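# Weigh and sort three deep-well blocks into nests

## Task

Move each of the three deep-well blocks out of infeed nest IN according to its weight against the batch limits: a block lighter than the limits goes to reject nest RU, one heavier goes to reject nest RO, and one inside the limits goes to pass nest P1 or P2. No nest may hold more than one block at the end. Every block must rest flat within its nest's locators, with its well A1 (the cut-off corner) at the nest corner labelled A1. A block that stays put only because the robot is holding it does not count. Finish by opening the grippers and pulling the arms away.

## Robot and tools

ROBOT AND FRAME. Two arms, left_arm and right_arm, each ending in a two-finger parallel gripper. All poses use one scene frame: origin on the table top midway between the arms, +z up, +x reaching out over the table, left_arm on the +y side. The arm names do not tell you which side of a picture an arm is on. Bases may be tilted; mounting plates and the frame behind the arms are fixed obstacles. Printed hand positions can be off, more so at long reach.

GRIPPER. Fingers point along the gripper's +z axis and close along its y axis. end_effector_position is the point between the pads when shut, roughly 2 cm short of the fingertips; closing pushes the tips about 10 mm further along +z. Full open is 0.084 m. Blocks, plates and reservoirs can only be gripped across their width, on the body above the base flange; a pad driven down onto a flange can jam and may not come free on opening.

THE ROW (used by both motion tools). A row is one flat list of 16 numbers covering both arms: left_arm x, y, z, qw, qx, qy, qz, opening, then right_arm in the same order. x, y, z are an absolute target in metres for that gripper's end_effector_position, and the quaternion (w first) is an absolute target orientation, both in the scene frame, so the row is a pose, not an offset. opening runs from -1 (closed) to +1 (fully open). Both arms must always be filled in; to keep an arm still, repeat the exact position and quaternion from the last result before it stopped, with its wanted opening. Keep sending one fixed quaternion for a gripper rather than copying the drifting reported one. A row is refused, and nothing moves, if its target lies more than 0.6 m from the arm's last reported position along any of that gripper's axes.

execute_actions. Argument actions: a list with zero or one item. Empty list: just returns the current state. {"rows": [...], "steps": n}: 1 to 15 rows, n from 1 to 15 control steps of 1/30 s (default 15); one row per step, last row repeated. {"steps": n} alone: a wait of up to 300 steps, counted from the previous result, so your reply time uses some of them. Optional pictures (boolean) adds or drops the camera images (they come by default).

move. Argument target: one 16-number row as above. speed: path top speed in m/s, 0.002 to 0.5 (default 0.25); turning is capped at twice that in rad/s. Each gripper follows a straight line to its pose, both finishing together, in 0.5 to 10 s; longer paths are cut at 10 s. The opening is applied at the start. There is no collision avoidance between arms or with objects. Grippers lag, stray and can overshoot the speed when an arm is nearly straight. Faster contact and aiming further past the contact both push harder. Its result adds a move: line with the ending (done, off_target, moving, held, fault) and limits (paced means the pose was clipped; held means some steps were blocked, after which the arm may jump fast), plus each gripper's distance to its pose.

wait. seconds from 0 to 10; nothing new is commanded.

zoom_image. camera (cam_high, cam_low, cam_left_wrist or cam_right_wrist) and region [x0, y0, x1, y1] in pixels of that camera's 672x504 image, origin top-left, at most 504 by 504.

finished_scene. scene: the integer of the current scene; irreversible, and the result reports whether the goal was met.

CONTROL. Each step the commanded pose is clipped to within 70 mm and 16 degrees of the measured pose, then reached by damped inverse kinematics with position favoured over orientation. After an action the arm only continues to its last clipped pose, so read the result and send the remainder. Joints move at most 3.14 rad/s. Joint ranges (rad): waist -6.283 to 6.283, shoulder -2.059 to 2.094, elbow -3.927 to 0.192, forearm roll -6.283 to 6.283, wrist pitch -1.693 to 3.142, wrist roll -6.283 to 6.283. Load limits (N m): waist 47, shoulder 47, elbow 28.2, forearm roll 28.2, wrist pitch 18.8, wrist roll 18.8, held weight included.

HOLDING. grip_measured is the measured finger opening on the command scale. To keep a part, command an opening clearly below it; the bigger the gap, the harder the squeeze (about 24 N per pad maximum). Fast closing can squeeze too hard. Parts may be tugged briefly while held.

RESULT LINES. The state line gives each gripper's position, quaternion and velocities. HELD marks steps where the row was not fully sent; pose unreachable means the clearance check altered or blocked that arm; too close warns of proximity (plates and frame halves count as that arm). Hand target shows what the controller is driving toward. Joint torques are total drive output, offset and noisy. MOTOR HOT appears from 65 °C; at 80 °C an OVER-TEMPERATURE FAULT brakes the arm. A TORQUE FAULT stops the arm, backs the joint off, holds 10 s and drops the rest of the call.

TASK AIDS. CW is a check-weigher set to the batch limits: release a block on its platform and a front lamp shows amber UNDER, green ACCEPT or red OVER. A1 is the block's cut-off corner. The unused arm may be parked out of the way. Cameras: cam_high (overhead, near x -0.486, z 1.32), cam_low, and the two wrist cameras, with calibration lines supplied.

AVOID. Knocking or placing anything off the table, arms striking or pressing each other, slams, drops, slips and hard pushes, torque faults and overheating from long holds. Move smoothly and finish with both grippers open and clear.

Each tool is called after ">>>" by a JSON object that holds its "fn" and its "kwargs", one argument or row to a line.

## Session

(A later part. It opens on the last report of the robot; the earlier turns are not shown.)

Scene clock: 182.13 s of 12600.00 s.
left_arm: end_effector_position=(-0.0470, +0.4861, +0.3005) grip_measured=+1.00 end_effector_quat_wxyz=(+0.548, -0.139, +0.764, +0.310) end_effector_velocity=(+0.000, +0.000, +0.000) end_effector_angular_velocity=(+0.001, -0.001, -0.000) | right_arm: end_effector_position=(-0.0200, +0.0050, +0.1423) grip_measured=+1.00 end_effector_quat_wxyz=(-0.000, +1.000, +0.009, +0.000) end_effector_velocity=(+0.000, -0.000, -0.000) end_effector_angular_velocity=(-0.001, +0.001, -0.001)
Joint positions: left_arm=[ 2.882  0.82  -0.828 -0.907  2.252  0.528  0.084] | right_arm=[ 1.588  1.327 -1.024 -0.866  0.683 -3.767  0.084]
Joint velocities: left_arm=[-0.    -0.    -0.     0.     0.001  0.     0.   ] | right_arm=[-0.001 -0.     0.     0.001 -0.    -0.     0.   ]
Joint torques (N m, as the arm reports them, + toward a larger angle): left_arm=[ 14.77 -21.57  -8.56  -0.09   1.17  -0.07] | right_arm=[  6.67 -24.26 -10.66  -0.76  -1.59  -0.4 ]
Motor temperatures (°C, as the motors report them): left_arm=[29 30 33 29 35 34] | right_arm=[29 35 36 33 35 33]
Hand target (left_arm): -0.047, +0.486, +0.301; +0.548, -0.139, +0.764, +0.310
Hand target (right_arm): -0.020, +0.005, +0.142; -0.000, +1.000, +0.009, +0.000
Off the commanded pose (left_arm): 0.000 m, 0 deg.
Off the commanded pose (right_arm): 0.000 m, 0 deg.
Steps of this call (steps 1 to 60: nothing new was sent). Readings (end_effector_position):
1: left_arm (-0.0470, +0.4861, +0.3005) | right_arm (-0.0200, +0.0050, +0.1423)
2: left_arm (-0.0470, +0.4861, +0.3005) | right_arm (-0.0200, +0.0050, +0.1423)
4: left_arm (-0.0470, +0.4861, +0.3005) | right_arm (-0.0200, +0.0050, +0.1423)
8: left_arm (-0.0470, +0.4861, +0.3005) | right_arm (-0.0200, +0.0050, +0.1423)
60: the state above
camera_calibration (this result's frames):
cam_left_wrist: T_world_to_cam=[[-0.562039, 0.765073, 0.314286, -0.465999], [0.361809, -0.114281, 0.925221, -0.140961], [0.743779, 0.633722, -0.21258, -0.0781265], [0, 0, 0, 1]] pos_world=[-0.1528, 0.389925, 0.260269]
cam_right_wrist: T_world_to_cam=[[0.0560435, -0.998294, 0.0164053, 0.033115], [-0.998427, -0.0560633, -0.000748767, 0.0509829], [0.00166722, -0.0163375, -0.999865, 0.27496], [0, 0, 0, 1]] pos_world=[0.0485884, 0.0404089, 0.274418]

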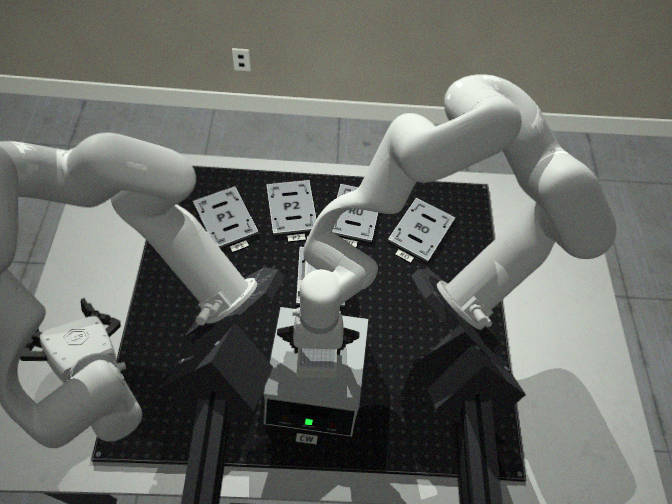

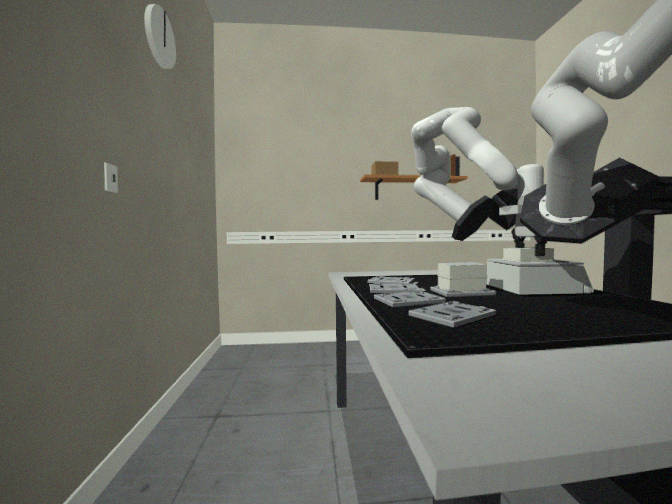

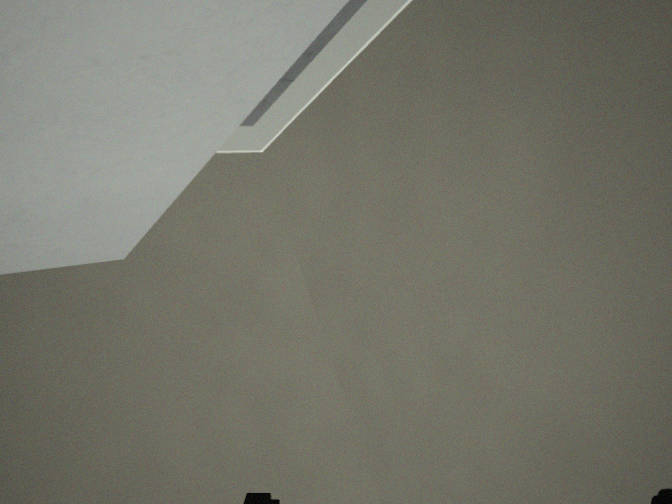

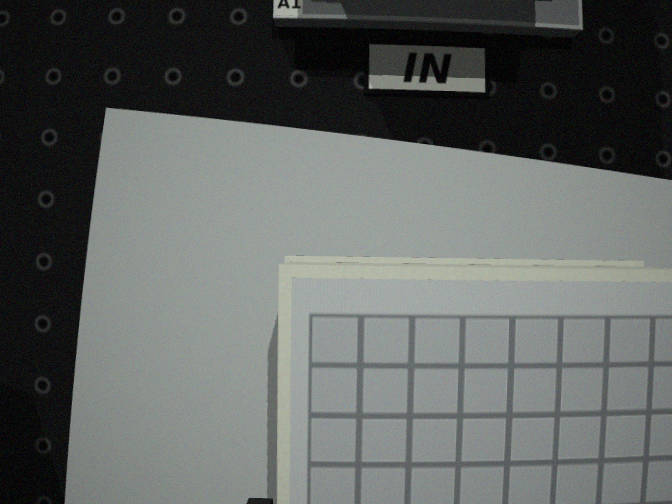

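>>> {"fn": "move", "kwargs": {
  "target": [-0.047,0.4861,0.3005,0.548,-0.139,0.764,0.310,1,-0.02,0.005,0.1423,0,1,0.009,0,-0.2],
  "speed": 0.004
}}

>>> {"fn": "move", "kwargs": {
  "target": [-0.047,0.4861,0.3005,0.548,-0.139,0.764,0.310,1,-0.02,0.005,0.165,0,1,0.009,0,-0.2],
  "speed": 0.05
}}

>>> {"fn": "move", "kwargs": {
  "target": [-0.047,0.4861,0.3005,0.548,-0.139,0.764,0.310,1,0.429,0.093,0.165,0,0.9954,0.0958,0,-0.2],
  "speed": 0.15
}}

>>> {"fn": "move", "kwargs": {
  "target": [-0.047,0.4861,0.3005,0.548,-0.139,0.764,0.310,1,0.429,0.093,0.134,0,0.9954,0.0958,0,-0.2],
  "speed": 0.04
}}

Scene clock: 197.30 s of 12600.00 s.
left_arm: end_effector_position=(-0.0470, +0.4861, +0.3005) grip_measured=+1.00 end_effector_quat_wxyz=(+0.548, -0.139, +0.764, +0.310) end_effector_velocity=(-0.000, -0.000, -0.000) end_effector_angular_velocity=(-0.001, +0.001, +0.000) | right_arm: end_effector_position=(-0.0200, +0.0051, +0.1423) grip_measured=+0.96 end_effector_quat_wxyz=(-0.000, +1.000, +0.009, -0.000) end_effector_velocity=(+0.000, +0.000, -0.000) end_effector_angular_velocity=(+0.001, +0.001, +0.000)
Joint positions: left_arm=[ 2.882  0.82  -0.828 -0.907  2.252  0.528  0.084] | right_arm=[ 1.588  1.326 -1.024 -0.866  0.683 -3.767  0.083]
Joint velocities: left_arm=[ 0.    -0.    -0.    -0.    -0.001 -0.    -0.   ] | right_arm=[-0.001 -0.    -0.    -0.002 -0.001  0.001  0.   ]
Joint torques (N m, as the arm reports them, + toward a larger angle): left_arm=[ 14.64 -21.56  -8.95  -0.02   1.25  -0.05] | right_arm=[  6.45 -23.57 -10.23  -0.9   -1.35   0.12]
Motor temperatures (°C, as the motors report them): left_arm=[29 30 33 29 35 34] | right_arm=[29 35 36 33 35 33]
Hand target (left_arm): -0.047, +0.486, +0.300; +0.548, -0.139, +0.764, +0.310
Hand target (right_arm): -0.020, +0.005, +0.142; +0.000, +1.000, +0.009, +0.000
Off the commanded pose (left_arm): 0.000 m, 0 deg.
Off the commanded pose (right_arm): 0.000 m, 0 deg.
After step 90, 11.47 s passed at rest.
move: done
camera_calibration (this result's frames):
cam_left_wrist: T_world_to_cam=[[-0.562039, 0.765073, 0.314286, -0.466], [0.361809, -0.114281, 0.925221, -0.140961], [0.743778, 0.633722, -0.21258, -0.0781266], [0, 0, 0, 1]] pos_world=[-0.1528, 0.389925, 0.260269]
cam_right_wrist: T_world_to_cam=[[0.0559771, -0.998299, 0.0162753, 0.0331933], [-0.998431, -0.0559964, -0.000731674, 0.0509955], [0.00164179, -0.0162088, -0.999867, 0.27501], [0, 0, 0, 1]] pos_world=[0.0486059, 0.04045, 0.274471]

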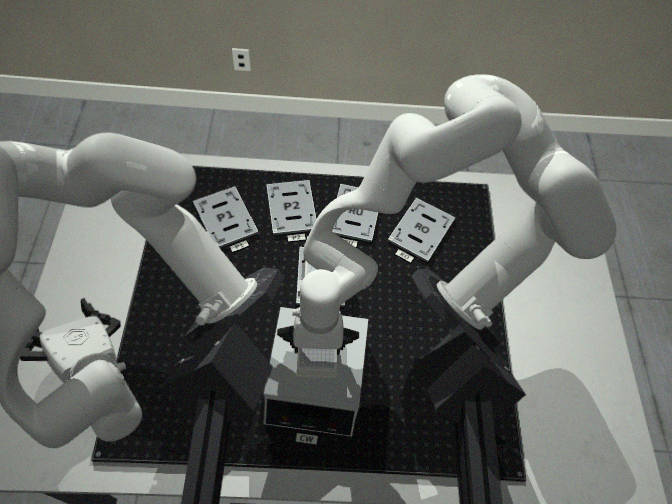

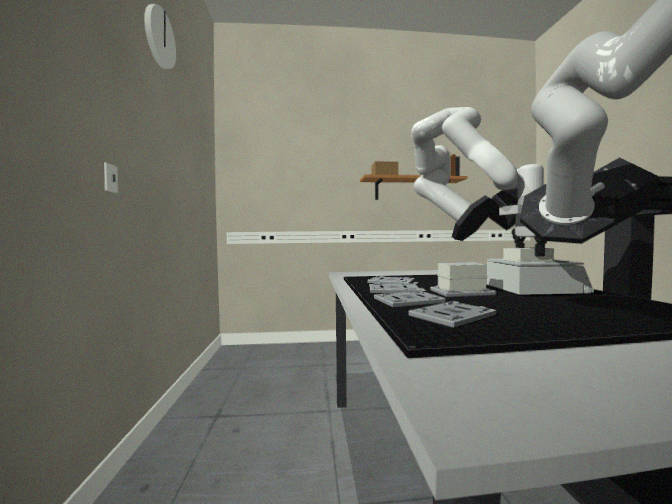

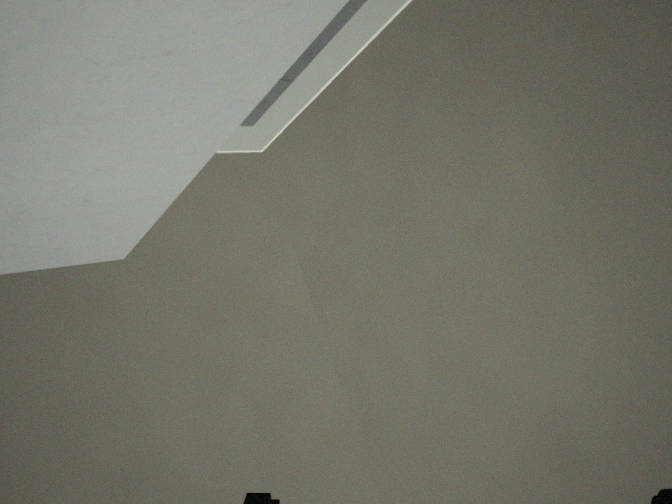

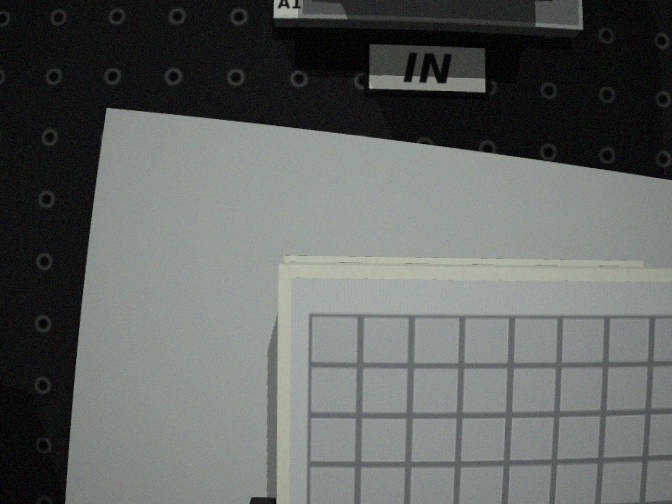

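Scene clock: 198.17 s of 12600.00 s.
left_arm: end_effector_position=(-0.0470, +0.4861, +0.3005) grip_measured=+1.00 end_effector_quat_wxyz=(+0.548, -0.139, +0.764, +0.310) end_effector_velocity=(-0.000, +0.000, +0.000) end_effector_angular_velocity=(+0.000, -0.000, +0.001) | right_arm: end_effector_position=(-0.0201, +0.0048, +0.1648) grip_measured=+0.96 end_effector_quat_wxyz=(+0.000, +1.000, +0.009, -0.000) end_effector_velocity=(-0.000, -0.000, +0.002) end_effector_angular_velocity=(-0.002, +0.001, -0.001)
Joint positions: left_arm=[ 2.882  0.82  -0.828 -0.907  2.252  0.528  0.084] | right_arm=[ 1.639  1.272 -1.005 -0.774  0.697 -3.823  0.083]
Joint velocities: left_arm=[ 0.     0.    -0.    -0.     0.    -0.001  0.   ] | right_arm=[ 0.004 -0.004  0.001  0.01   0.001 -0.006 -0.   ]
Joint torques (N m, as the arm reports them, + toward a larger angle): left_arm=[ 14.54 -21.27  -8.5   -0.11   1.25   0.04] | right_arm=[  6.2  -24.73 -11.99  -0.94  -1.34   0.11]
Motor temperatures (°C, as the motors report them): left_arm=[29 30 34 29 35 34] | right_arm=[29 35 36 33 35 33]
Hand target (left_arm): -0.047, +0.486, +0.301; +0.548, -0.139, +0.764, +0.310
Hand target (right_arm): -0.020, +0.005, +0.165; +0.000, +1.000, +0.009, -0.000
Off the commanded pose (left_arm): 0.000 m, 0 deg.
Off the commanded pose (right_arm): 0.000 m, 0 deg.
move: done
camera_calibration (this result's frames):
cam_left_wrist: T_world_to_cam=[[-0.562039, 0.765073, 0.314286, -0.466], [0.361809, -0.114281, 0.925221, -0.140961], [0.743778, 0.633722, -0.21258, -0.0781265], [0, 0, 0, 1]] pos_world=[-0.1528, 0.389925, 0.260269]
cam_right_wrist: T_world_to_cam=[[0.0562321, -0.998277, 0.0167532, 0.0324966], [-0.998417, -0.05625, -0.000604038, 0.0509001], [0.00154536, -0.0166927, -0.999859, 0.297403], [0, 0, 0, 1]] pos_world=[0.0485325, 0.0402682, 0.296848]

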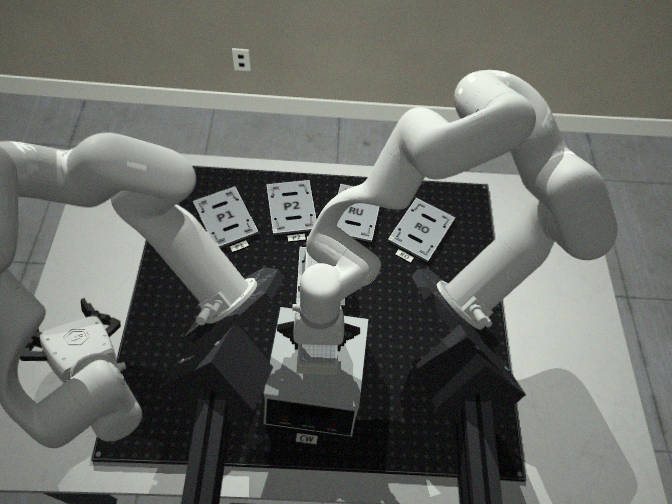

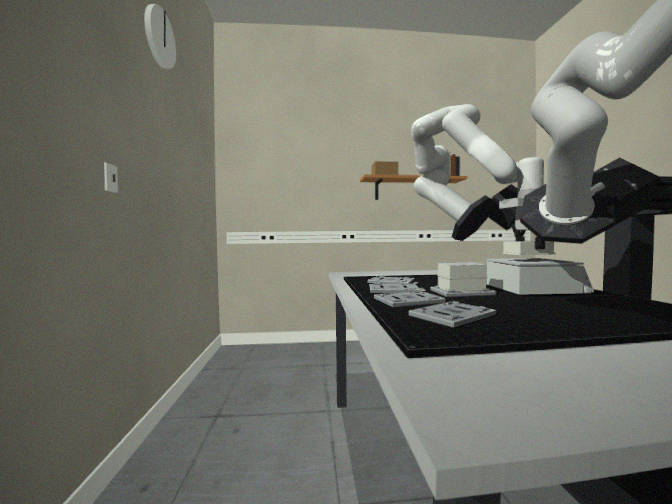

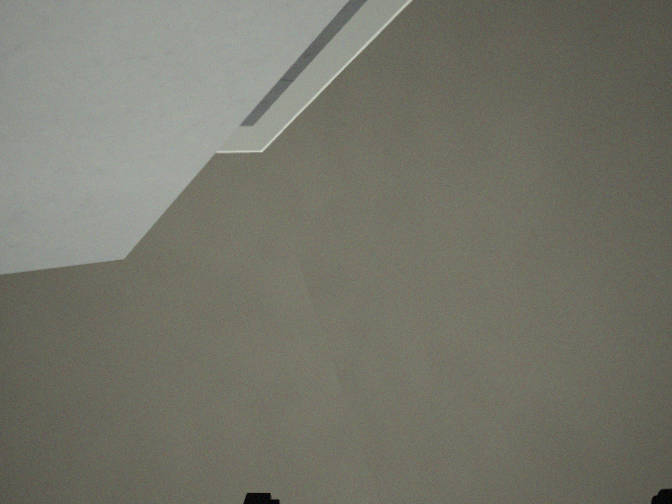

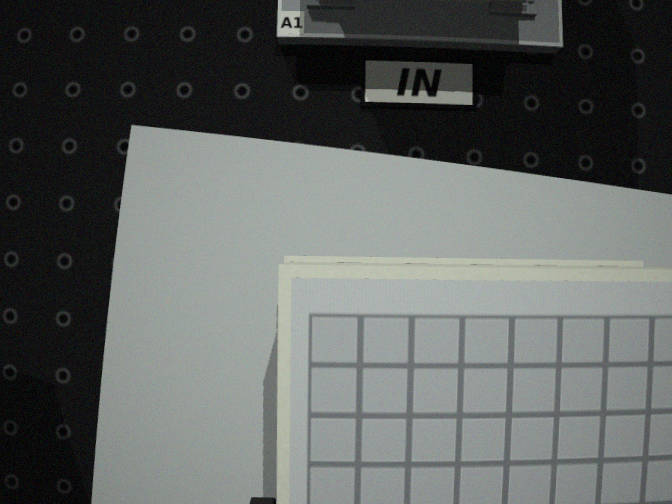

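Scene clock: 201.73 s of 12600.00 s.
left_arm: end_effector_position=(-0.0470, +0.4861, +0.3005) grip_measured=+1.00 end_effector_quat_wxyz=(+0.548, -0.139, +0.764, +0.310) end_effector_velocity=(-0.000, +0.000, +0.001) end_effector_angular_velocity=(+0.002, +0.001, +0.001) | right_arm: end_effector_position=(+0.4293, +0.0912, +0.1645) grip_measured=+0.96 end_effector_quat_wxyz=(+0.001, +0.995, +0.095, +0.000) end_effector_velocity=(+0.006, +0.001, +0.002) end_effector_angular_velocity=(-0.000, -0.001, -0.004)
Joint positions: left_arm=[ 2.882  0.82  -0.828 -0.907  2.252  0.528  0.084] | right_arm=[ 0.871  1.044 -1.569 -1.051  1.096 -4.819  0.083]
Joint velocities: left_arm=[ 0.002 -0.    -0.    -0.     0.001  0.     0.   ] | right_arm=[-0.001  0.005 -0.019  0.004  0.007 -0.011  0.   ]
Joint torques (N m, as the arm reports them, + toward a larger angle): left_arm=[ 14.71 -21.65  -8.76  -0.22   1.19   0.04] | right_arm=[ 18.77 -22.48  -9.98  -1.2   -1.44  -0.17]
Motor temperatures (°C, as the motors report them): left_arm=[29 30 34 29 35 34] | right_arm=[29 35 36 33 35 33]
Hand target (left_arm): -0.047, +0.486, +0.301; +0.548, -0.139, +0.764, +0.310
Hand target (right_arm): +0.430, +0.091, +0.165; +0.001, +0.995, +0.095, +0.000
Off the commanded pose (left_arm): 0.000 m, 0 deg.
Off the commanded pose (right_arm): 0.002 m, 0 deg.
move: done
camera_calibration (this result's frames):
cam_left_wrist: T_world_to_cam=[[-0.562039, 0.765073, 0.314286, -0.466], [0.361809, -0.114281, 0.925221, -0.140961], [0.743778, 0.633722, -0.21258, -0.0781266], [0, 0, 0, 1]] pos_world=[-0.1528, 0.389925, 0.260269]
cam_right_wrist: T_world_to_cam=[[0.227082, -0.973686, 0.0191903, 0.0174963], [-0.973863, -0.227135, -0.000606666, 0.509466], [0.0049495, -0.018551, -0.999816, 0.296575], [0, 0, 0, 1]] pos_world=[0.490709, 0.138255, 0.296494]

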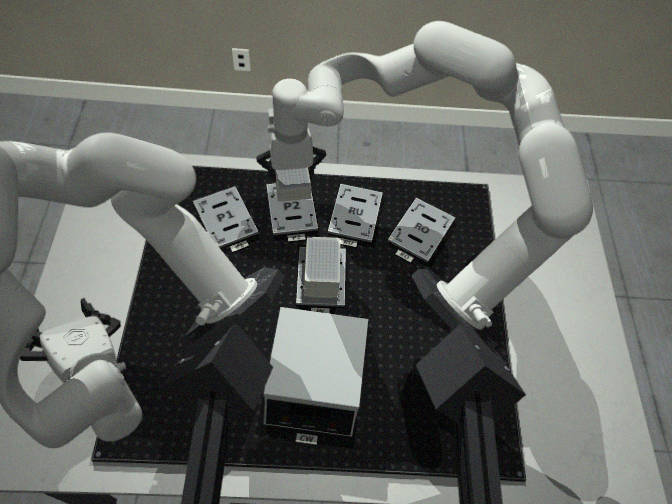

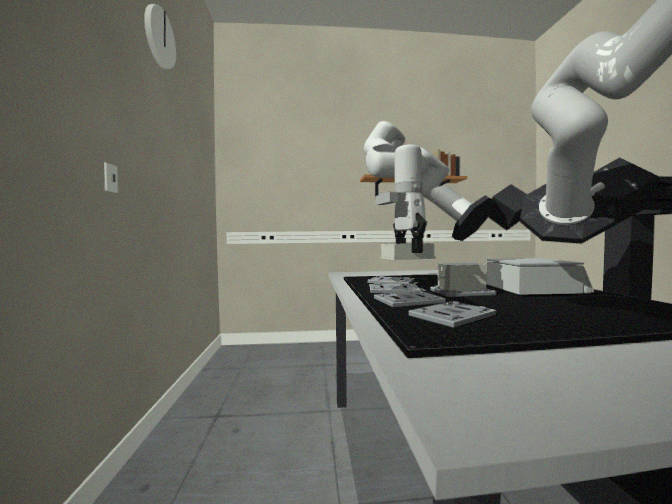

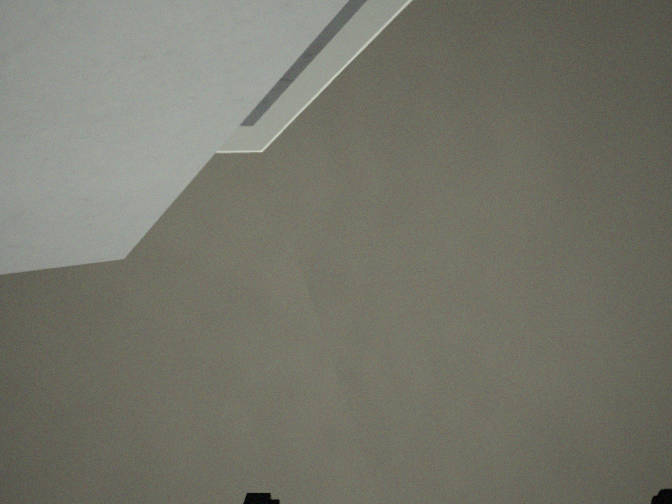

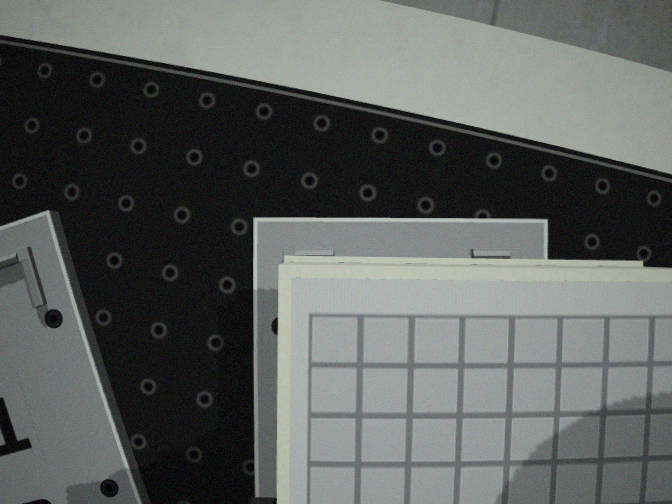

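Scene clock: 202.87 s of 12600.00 s.
left_arm: end_effector_position=(-0.0470, +0.4861, +0.3005) grip_measured=+1.00 end_effector_quat_wxyz=(+0.548, -0.139, +0.764, +0.310) end_effector_velocity=(+0.000, +0.000, +0.000) end_effector_angular_velocity=(+0.001, -0.002, +0.001) | right_arm: end_effector_position=(+0.4291, +0.0930, +0.1343) grip_measured=+0.96 end_effector_quat_wxyz=(-0.000, +0.995, +0.096, +0.000) end_effector_velocity=(+0.001, +0.001, -0.001) end_effector_angular_velocity=(+0.003, -0.001, -0.001)
Joint positions: left_arm=[ 2.882  0.82  -0.828 -0.907  2.252  0.528  0.084] | right_arm=[ 0.825  1.091 -1.589 -1.098  1.061 -4.806  0.083]
Joint velocities: left_arm=[-0.    -0.     0.    -0.     0.002 -0.     0.   ] | right_arm=[-0.001  0.003 -0.003 -0.002 -0.003  0.001  0.   ]
Joint torques (N m, as the arm reports them, + toward a larger angle): left_arm=[ 14.67 -21.6   -8.49  -0.09   1.24   0.1 ] | right_arm=[ 18.4  -22.37  -9.07  -0.93  -1.36   0.1 ]
Motor temperatures (°C, as the motors report them): left_arm=[29 30 34 29 35 34] | right_arm=[29 35 36 33 35 33]
Hand target (left_arm): -0.047, +0.486, +0.300; +0.548, -0.139, +0.764, +0.310
Hand target (right_arm): +0.429, +0.093, +0.134; +0.000, +0.995, +0.096, +0.000
Off the commanded pose (left_arm): 0.000 m, 0 deg.
Off the commanded pose (right_arm): 0.000 m, 0 deg.
move: done
camera_calibration (this result's frames):
cam_left_wrist: T_world_to_cam=[[-0.562039, 0.765073, 0.314286, -0.466], [0.361809, -0.114281, 0.925221, -0.140961], [0.743778, 0.633722, -0.21258, -0.0781266], [0, 0, 0, 1]] pos_world=[-0.1528, 0.389925, 0.260269]
cam_right_wrist: T_world_to_cam=[[0.227832, -0.973563, 0.0163531, 0.0199338], [-0.973689, -0.227878, -0.00102314, 0.50974], [0.00472261, -0.0156898, -0.999866, 0.266238], [0, 0, 0, 1]] pos_world=[0.490529, 0.139743, 0.266398]

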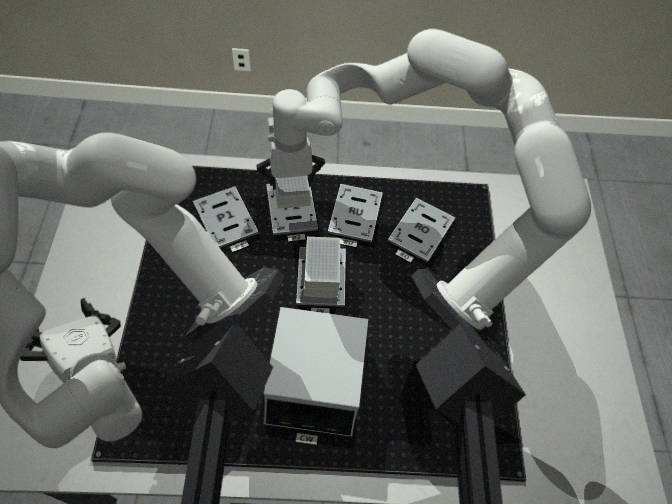

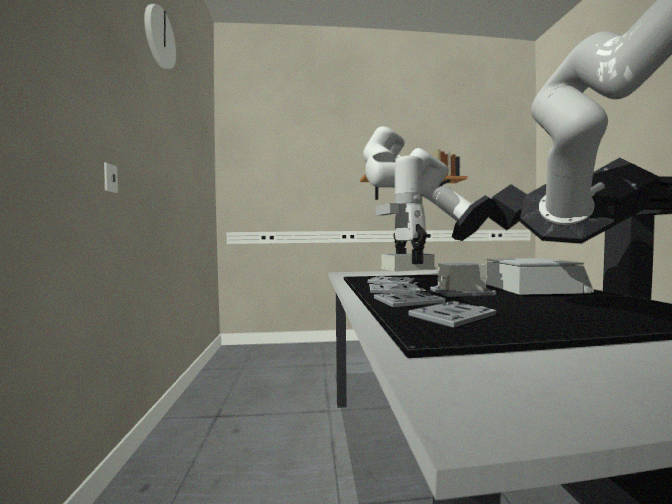

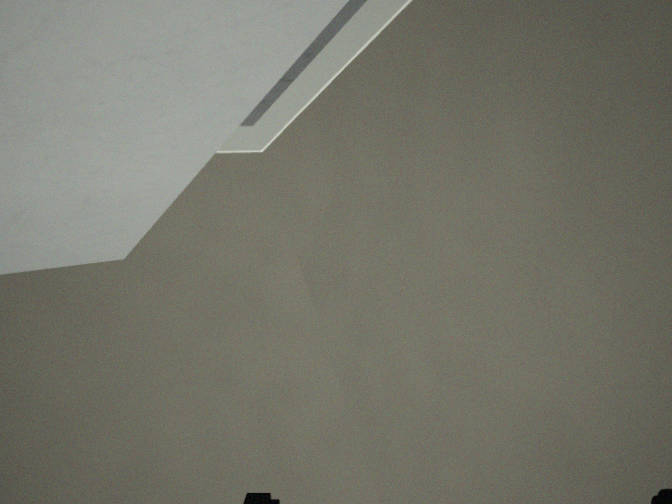

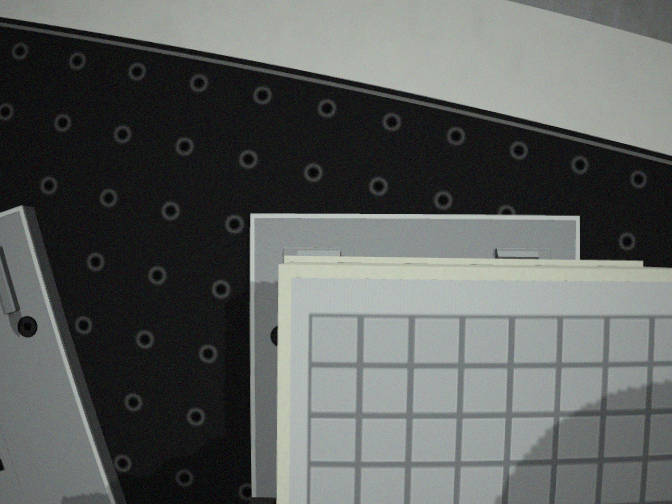

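>>> {"fn": "move", "kwargs": {
  "target": [-0.047,0.4861,0.3005,0.548,-0.139,0.764,0.310,1,0.4266,0.0925,0.075,0,0.9949,0.1011,0,-0.2],
  "speed": 0.04
}}

>>> {"fn": "zoom_image", "kwargs": {
  "camera": "cam_right_wrist",
  "region": [200,170,672,330]
}}

Scene clock: 221.90 s of 12600.00 s.
left_arm: end_effector_position=(-0.0470, +0.4861, +0.3005) grip_measured=+1.00 end_effector_quat_wxyz=(+0.548, -0.139, +0.764, +0.310) end_effector_velocity=(+0.000, +0.000, +0.000) end_effector_angular_velocity=(+0.001, -0.001, -0.000) | right_arm: end_effector_position=(+0.4268, +0.0925, +0.0752) grip_measured=+0.96 end_effector_quat_wxyz=(-0.000, +0.995, +0.101, +0.000) end_effector_velocity=(+0.001, +0.001, -0.001) end_effector_angular_velocity=(+0.002, -0.003, +0.000)
Joint positions: left_arm=[ 2.882  0.82  -0.828 -0.907  2.252  0.528  0.084] | right_arm=[ 0.734  1.186 -1.64  -1.192  1.005 -4.789  0.083]
Joint velocities: left_arm=[-0.001  0.    -0.     0.     0.001  0.     0.   ] | right_arm=[-0.002  0.003 -0.004 -0.005 -0.001 -0.     0.   ]
Joint torques (N m, as the arm reports them, + toward a larger angle): left_arm=[ 14.75 -21.64  -8.6   -0.17   1.17  -0.06] | right_arm=[ 19.68 -21.46  -7.99  -0.61  -1.29  -0.16]
Motor temperatures (°C, as the motors report them): left_arm=[29 30 34 29 35 34] | right_arm=[30 35 36 33 35 33]
Hand target (left_arm): -0.047, +0.486, +0.301; +0.548, -0.139, +0.764, +0.310
Hand target (right_arm): +0.427, +0.092, +0.075; +0.000, +0.995, +0.101, +0.000
Off the commanded pose (left_arm): 0.000 m, 0 deg.
Off the commanded pose (right_arm): 0.000 m, 0 deg.
After step 90, 14.20 s passed at rest.
move: done
camera_calibration (this result's frames):
cam_left_wrist: T_world_to_cam=[[-0.562039, 0.765073, 0.314286, -0.466], [0.361809, -0.114281, 0.925221, -0.140961], [0.743778, 0.633722, -0.21258, -0.0781264], [0, 0, 0, 1]] pos_world=[-0.1528, 0.389925, 0.260269]
cam_right_wrist: T_world_to_cam=[[0.238182, -0.971081, 0.0164529, 0.0162845], [-0.971208, -0.238231, -0.00110729, 0.507182], [0.00499486, -0.0157154, -0.999864, 0.207101], [0, 0, 0, 1]] pos_world=[0.487666, 0.139895, 0.207366]

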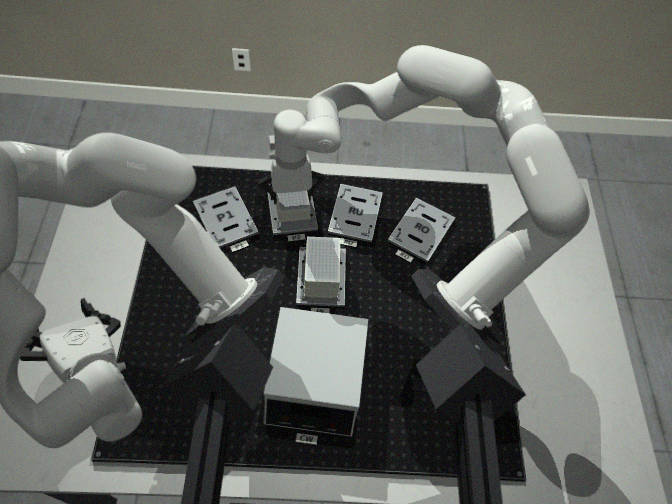

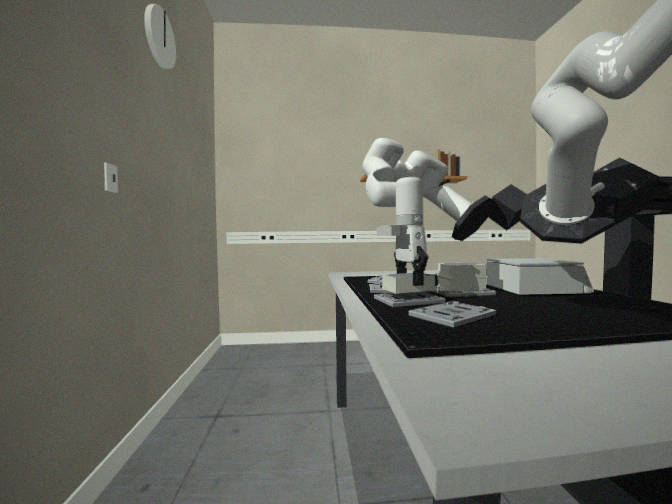

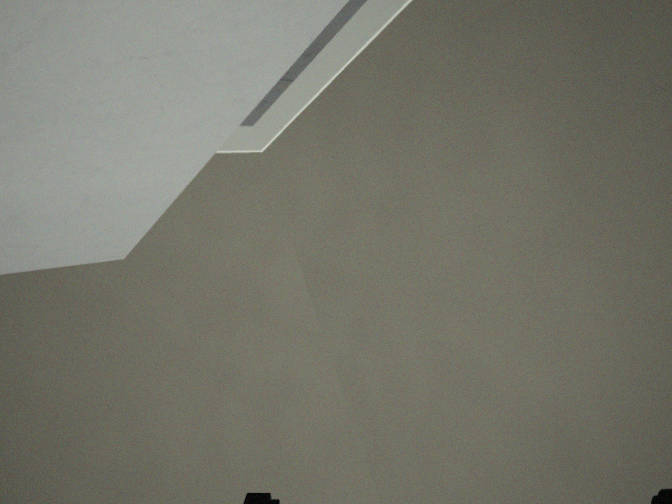

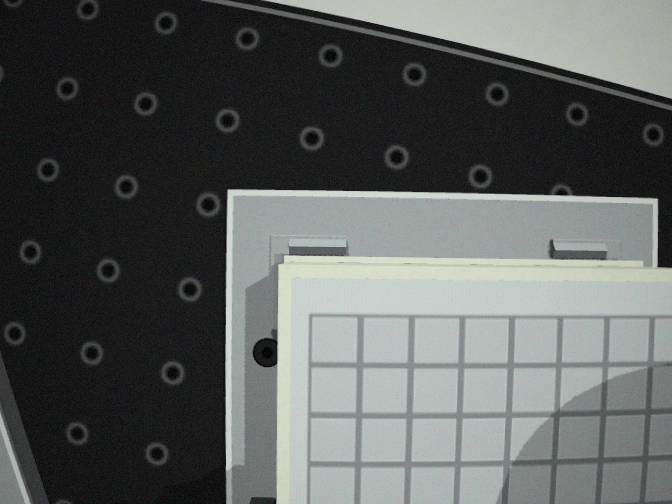

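Region (200, 170, 672, 330) of cam_right_wrist's 672x504 image, scaled by 1.068, with more detail than that image has; it fills the top 171 rows of this view, and the rest is white.

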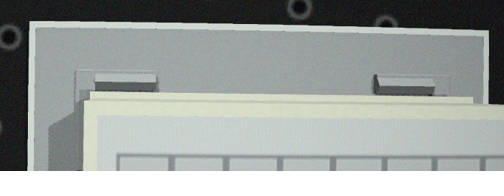

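>>> {"fn": "move", "kwargs": {
  "target": [-0.047,0.4861,0.3005,0.548,-0.139,0.764,0.310,1,0.4263,0.0924,0.064,0,0.9949,0.1011,0,-0.2],
  "speed": 0.015
}}

>>> {"fn": "zoom_image", "kwargs": {
  "camera": "cam_right_wrist",
  "region": [200,170,672,330]
}}

Scene clock: 235.90 s of 12600.00 s.
left_arm: end_effector_position=(-0.0470, +0.4861, +0.3005) grip_measured=+1.00 end_effector_quat_wxyz=(+0.548, -0.139, +0.764, +0.310) end_effector_velocity=(-0.000, -0.000, +0.000) end_effector_angular_velocity=(+0.000, -0.000, +0.001) | right_arm: end_effector_position=(+0.4263, +0.0924, +0.0641) grip_measured=+0.96 end_effector_quat_wxyz=(+0.000, +0.995, +0.101, -0.000) end_effector_velocity=(+0.001, -0.000, -0.002) end_effector_angular_velocity=(+0.001, -0.002, -0.001)
Joint positions: left_arm=[ 2.882  0.82  -0.828 -0.907  2.252  0.528  0.084] | right_arm=[ 0.717  1.205 -1.653 -1.209  0.996 -4.786  0.083]
Joint velocities: left_arm=[ 0.001 -0.     0.     0.001  0.    -0.     0.   ] | right_arm=[-0.004  0.003 -0.004 -0.005 -0.002  0.     0.   ]
Joint torques (N m, as the arm reports them, + toward a larger angle): left_arm=[ 14.58 -21.51  -8.51   0.02   1.06  -0.05] | right_arm=[ 18.7  -22.    -8.15  -1.    -1.03  -0.27]
Motor temperatures (°C, as the motors report them): left_arm=[29 30 34 29 35 34] | right_arm=[30 35 36 33 35 33]
Hand target (left_arm): -0.047, +0.486, +0.300; +0.548, -0.139, +0.764, +0.310
Hand target (right_arm): +0.426, +0.092, +0.064; +0.000, +0.995, +0.101, +0.000
Off the commanded pose (left_arm): 0.000 m, 0 deg.
Off the commanded pose (right_arm): 0.000 m, 0 deg.
After step 90, 10.00 s passed at rest.
move: done
camera_calibration (this result's frames):
cam_left_wrist: T_world_to_cam=[[-0.562039, 0.765073, 0.314286, -0.466], [0.361809, -0.114281, 0.925221, -0.140961], [0.743778, 0.633722, -0.21258, -0.0781266], [0, 0, 0, 1]] pos_world=[-0.1528, 0.389925, 0.260269]
cam_right_wrist: T_world_to_cam=[[0.238339, -0.971042, 0.0165001, 0.0163724], [-0.971171, -0.238382, -0.000675722, 0.5066], [0.00458949, -0.0158634, -0.999864, 0.19621], [0, 0, 0, 1]] pos_world=[0.487193, 0.139775, 0.196255]

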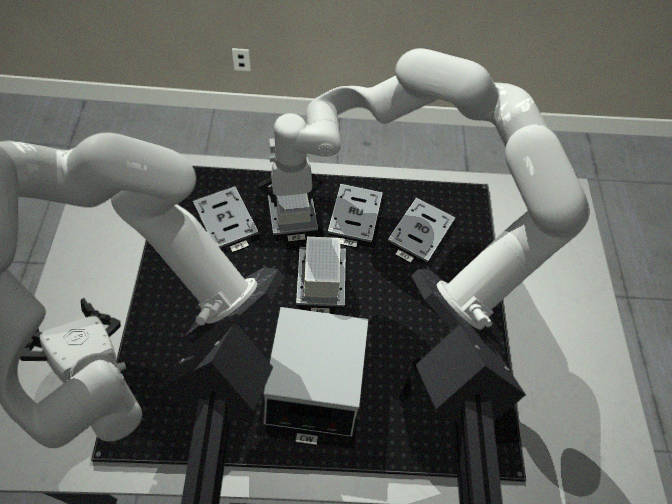

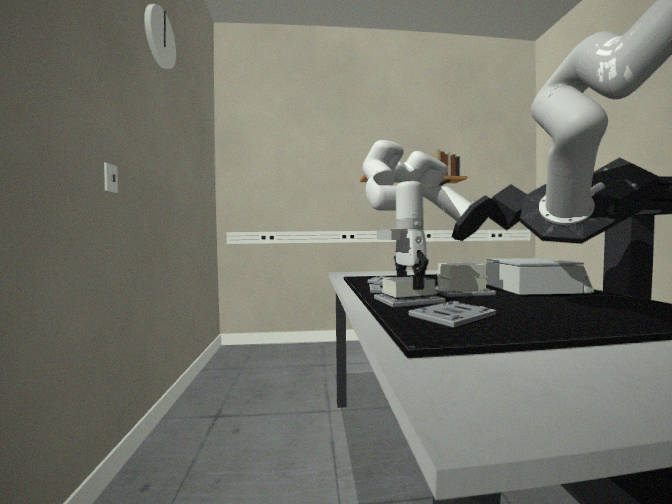

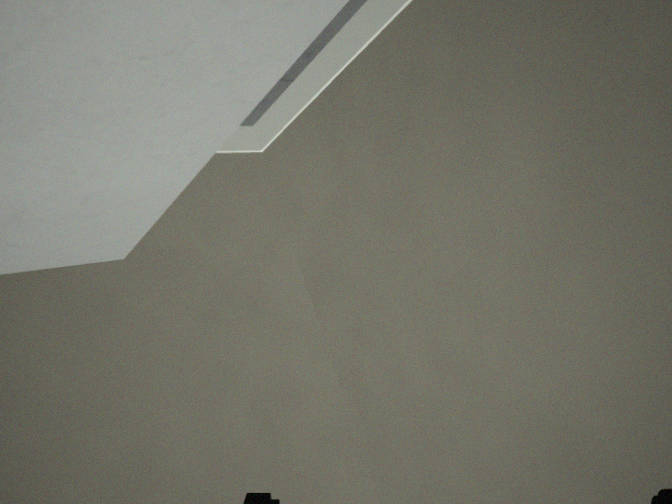

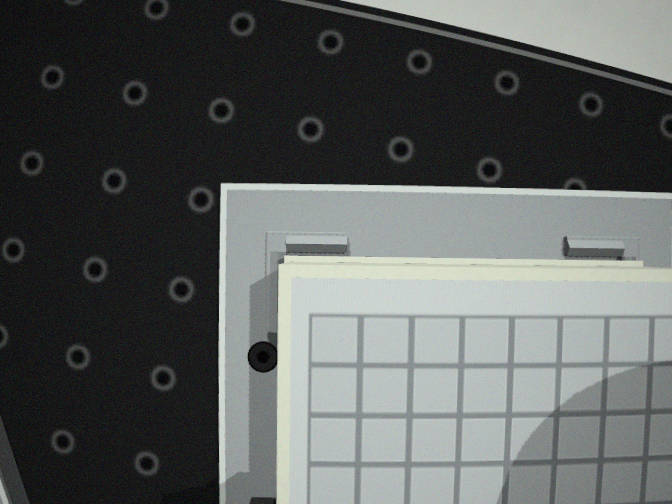

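Region (200, 170, 672, 330) of cam_right_wrist's 672x504 image, scaled by 1.068, with more detail than that image has; it fills the top 171 rows of this view, and the rest is white.

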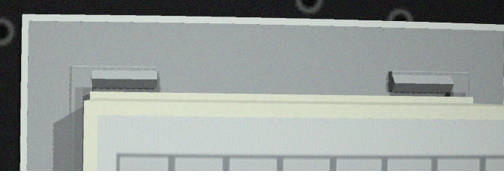

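>>> {"fn": "move", "kwargs": {
  "target": [-0.047,0.4861,0.3005,0.548,-0.139,0.764,0.310,1,0.4263,0.0924,0.0545,0,0.9949,0.1011,0,-0.2],
  "speed": 0.007
}}

Scene clock: 244.33 s of 12600.00 s.
left_arm: end_effector_position=(-0.0470, +0.4861, +0.3005) grip_measured=+1.00 end_effector_quat_wxyz=(+0.548, -0.139, +0.764, +0.310) end_effector_velocity=(+0.000, -0.000, -0.001) end_effector_angular_velocity=(-0.001, +0.000, -0.000) | right_arm: end_effector_position=(+0.4264, +0.0924, +0.0547) grip_measured=+0.96 end_effector_quat_wxyz=(-0.000, +0.995, +0.101, +0.000) end_effector_velocity=(-0.000, +0.001, -0.000) end_effector_angular_velocity=(+0.002, -0.001, +0.001)
Joint positions: left_arm=[ 2.882  0.82  -0.828 -0.907  2.252  0.528  0.084] | right_arm=[ 0.702  1.223 -1.667 -1.224  0.988 -4.785  0.083]
Joint velocities: left_arm=[-0.001 -0.     0.    -0.    -0.002 -0.     0.   ] | right_arm=[ 0.     0.002 -0.002 -0.002 -0.002  0.001  0.   ]
Joint torques (N m, as the arm reports them, + toward a larger angle): left_arm=[ 14.82 -21.5   -8.68  -0.01   1.11   0.  ] | right_arm=[ 18.76 -21.28  -7.58  -0.43  -1.72  -0.17]
Motor temperatures (°C, as the motors report them): left_arm=[29 30 34 29 35 34] | right_arm=[30 35 35 33 35 33]
Hand target (left_arm): -0.047, +0.486, +0.301; +0.548, -0.139, +0.764, +0.310
Hand target (right_arm): +0.426, +0.092, +0.054; +0.000, +0.995, +0.101, +0.000
Off the commanded pose (left_arm): 0.000 m, 0 deg.
Off the commanded pose (right_arm): 0.000 m, 0 deg.
After step 90, 3.87 s passed at rest.
move: done
camera_calibration (this result's frames):
cam_left_wrist: T_world_to_cam=[[-0.562039, 0.765073, 0.314286, -0.466], [0.361809, -0.114281, 0.925221, -0.140961], [0.743779, 0.633722, -0.21258, -0.0781264], [0, 0, 0, 1]] pos_world=[-0.1528, 0.389925, 0.260269]
cam_right_wrist: T_world_to_cam=[[0.238164, -0.971087, 0.016385, 0.01662], [-0.971213, -0.238212, -0.000963822, 0.50679], [0.00483906, -0.0156838, -0.999865, 0.186661], [0, 0, 0, 1]] pos_world=[0.487339, 0.13979, 0.186852]

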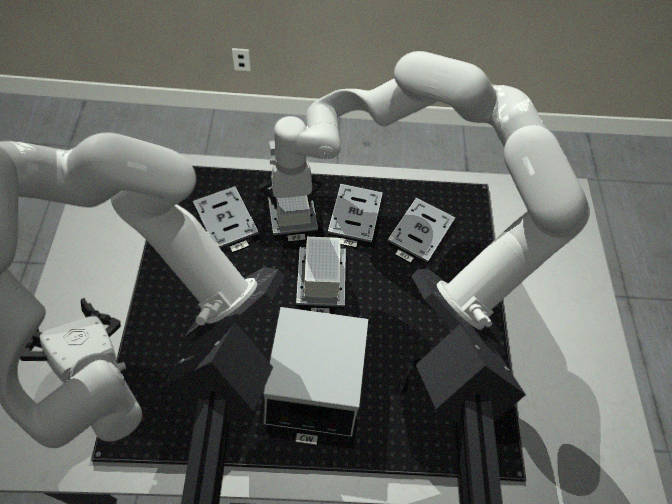

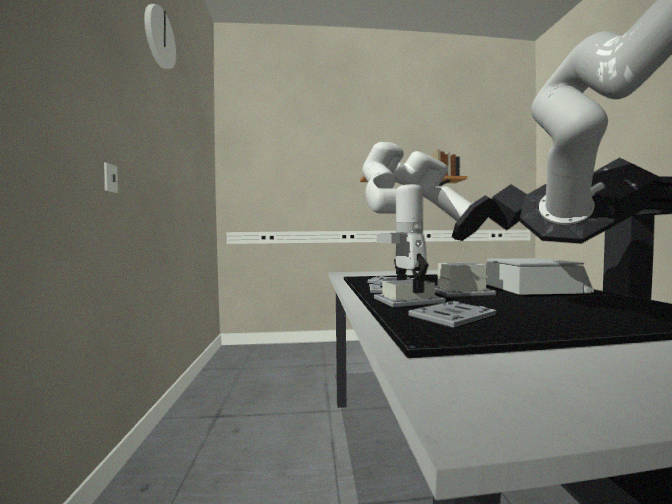

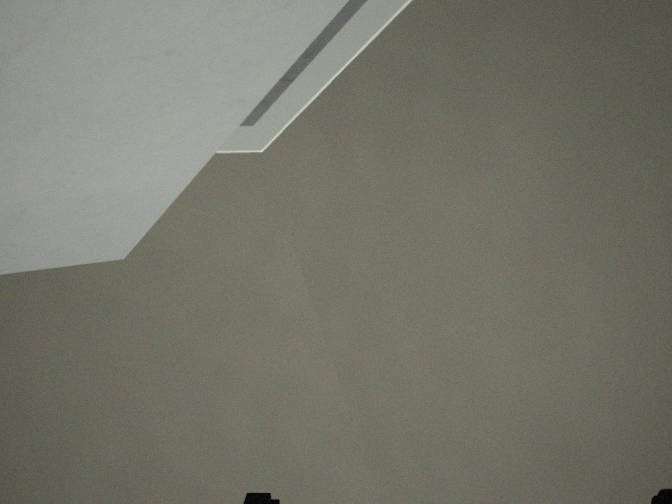

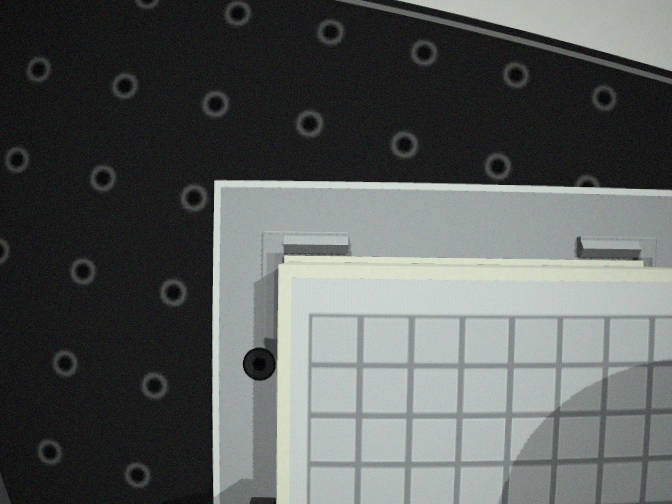

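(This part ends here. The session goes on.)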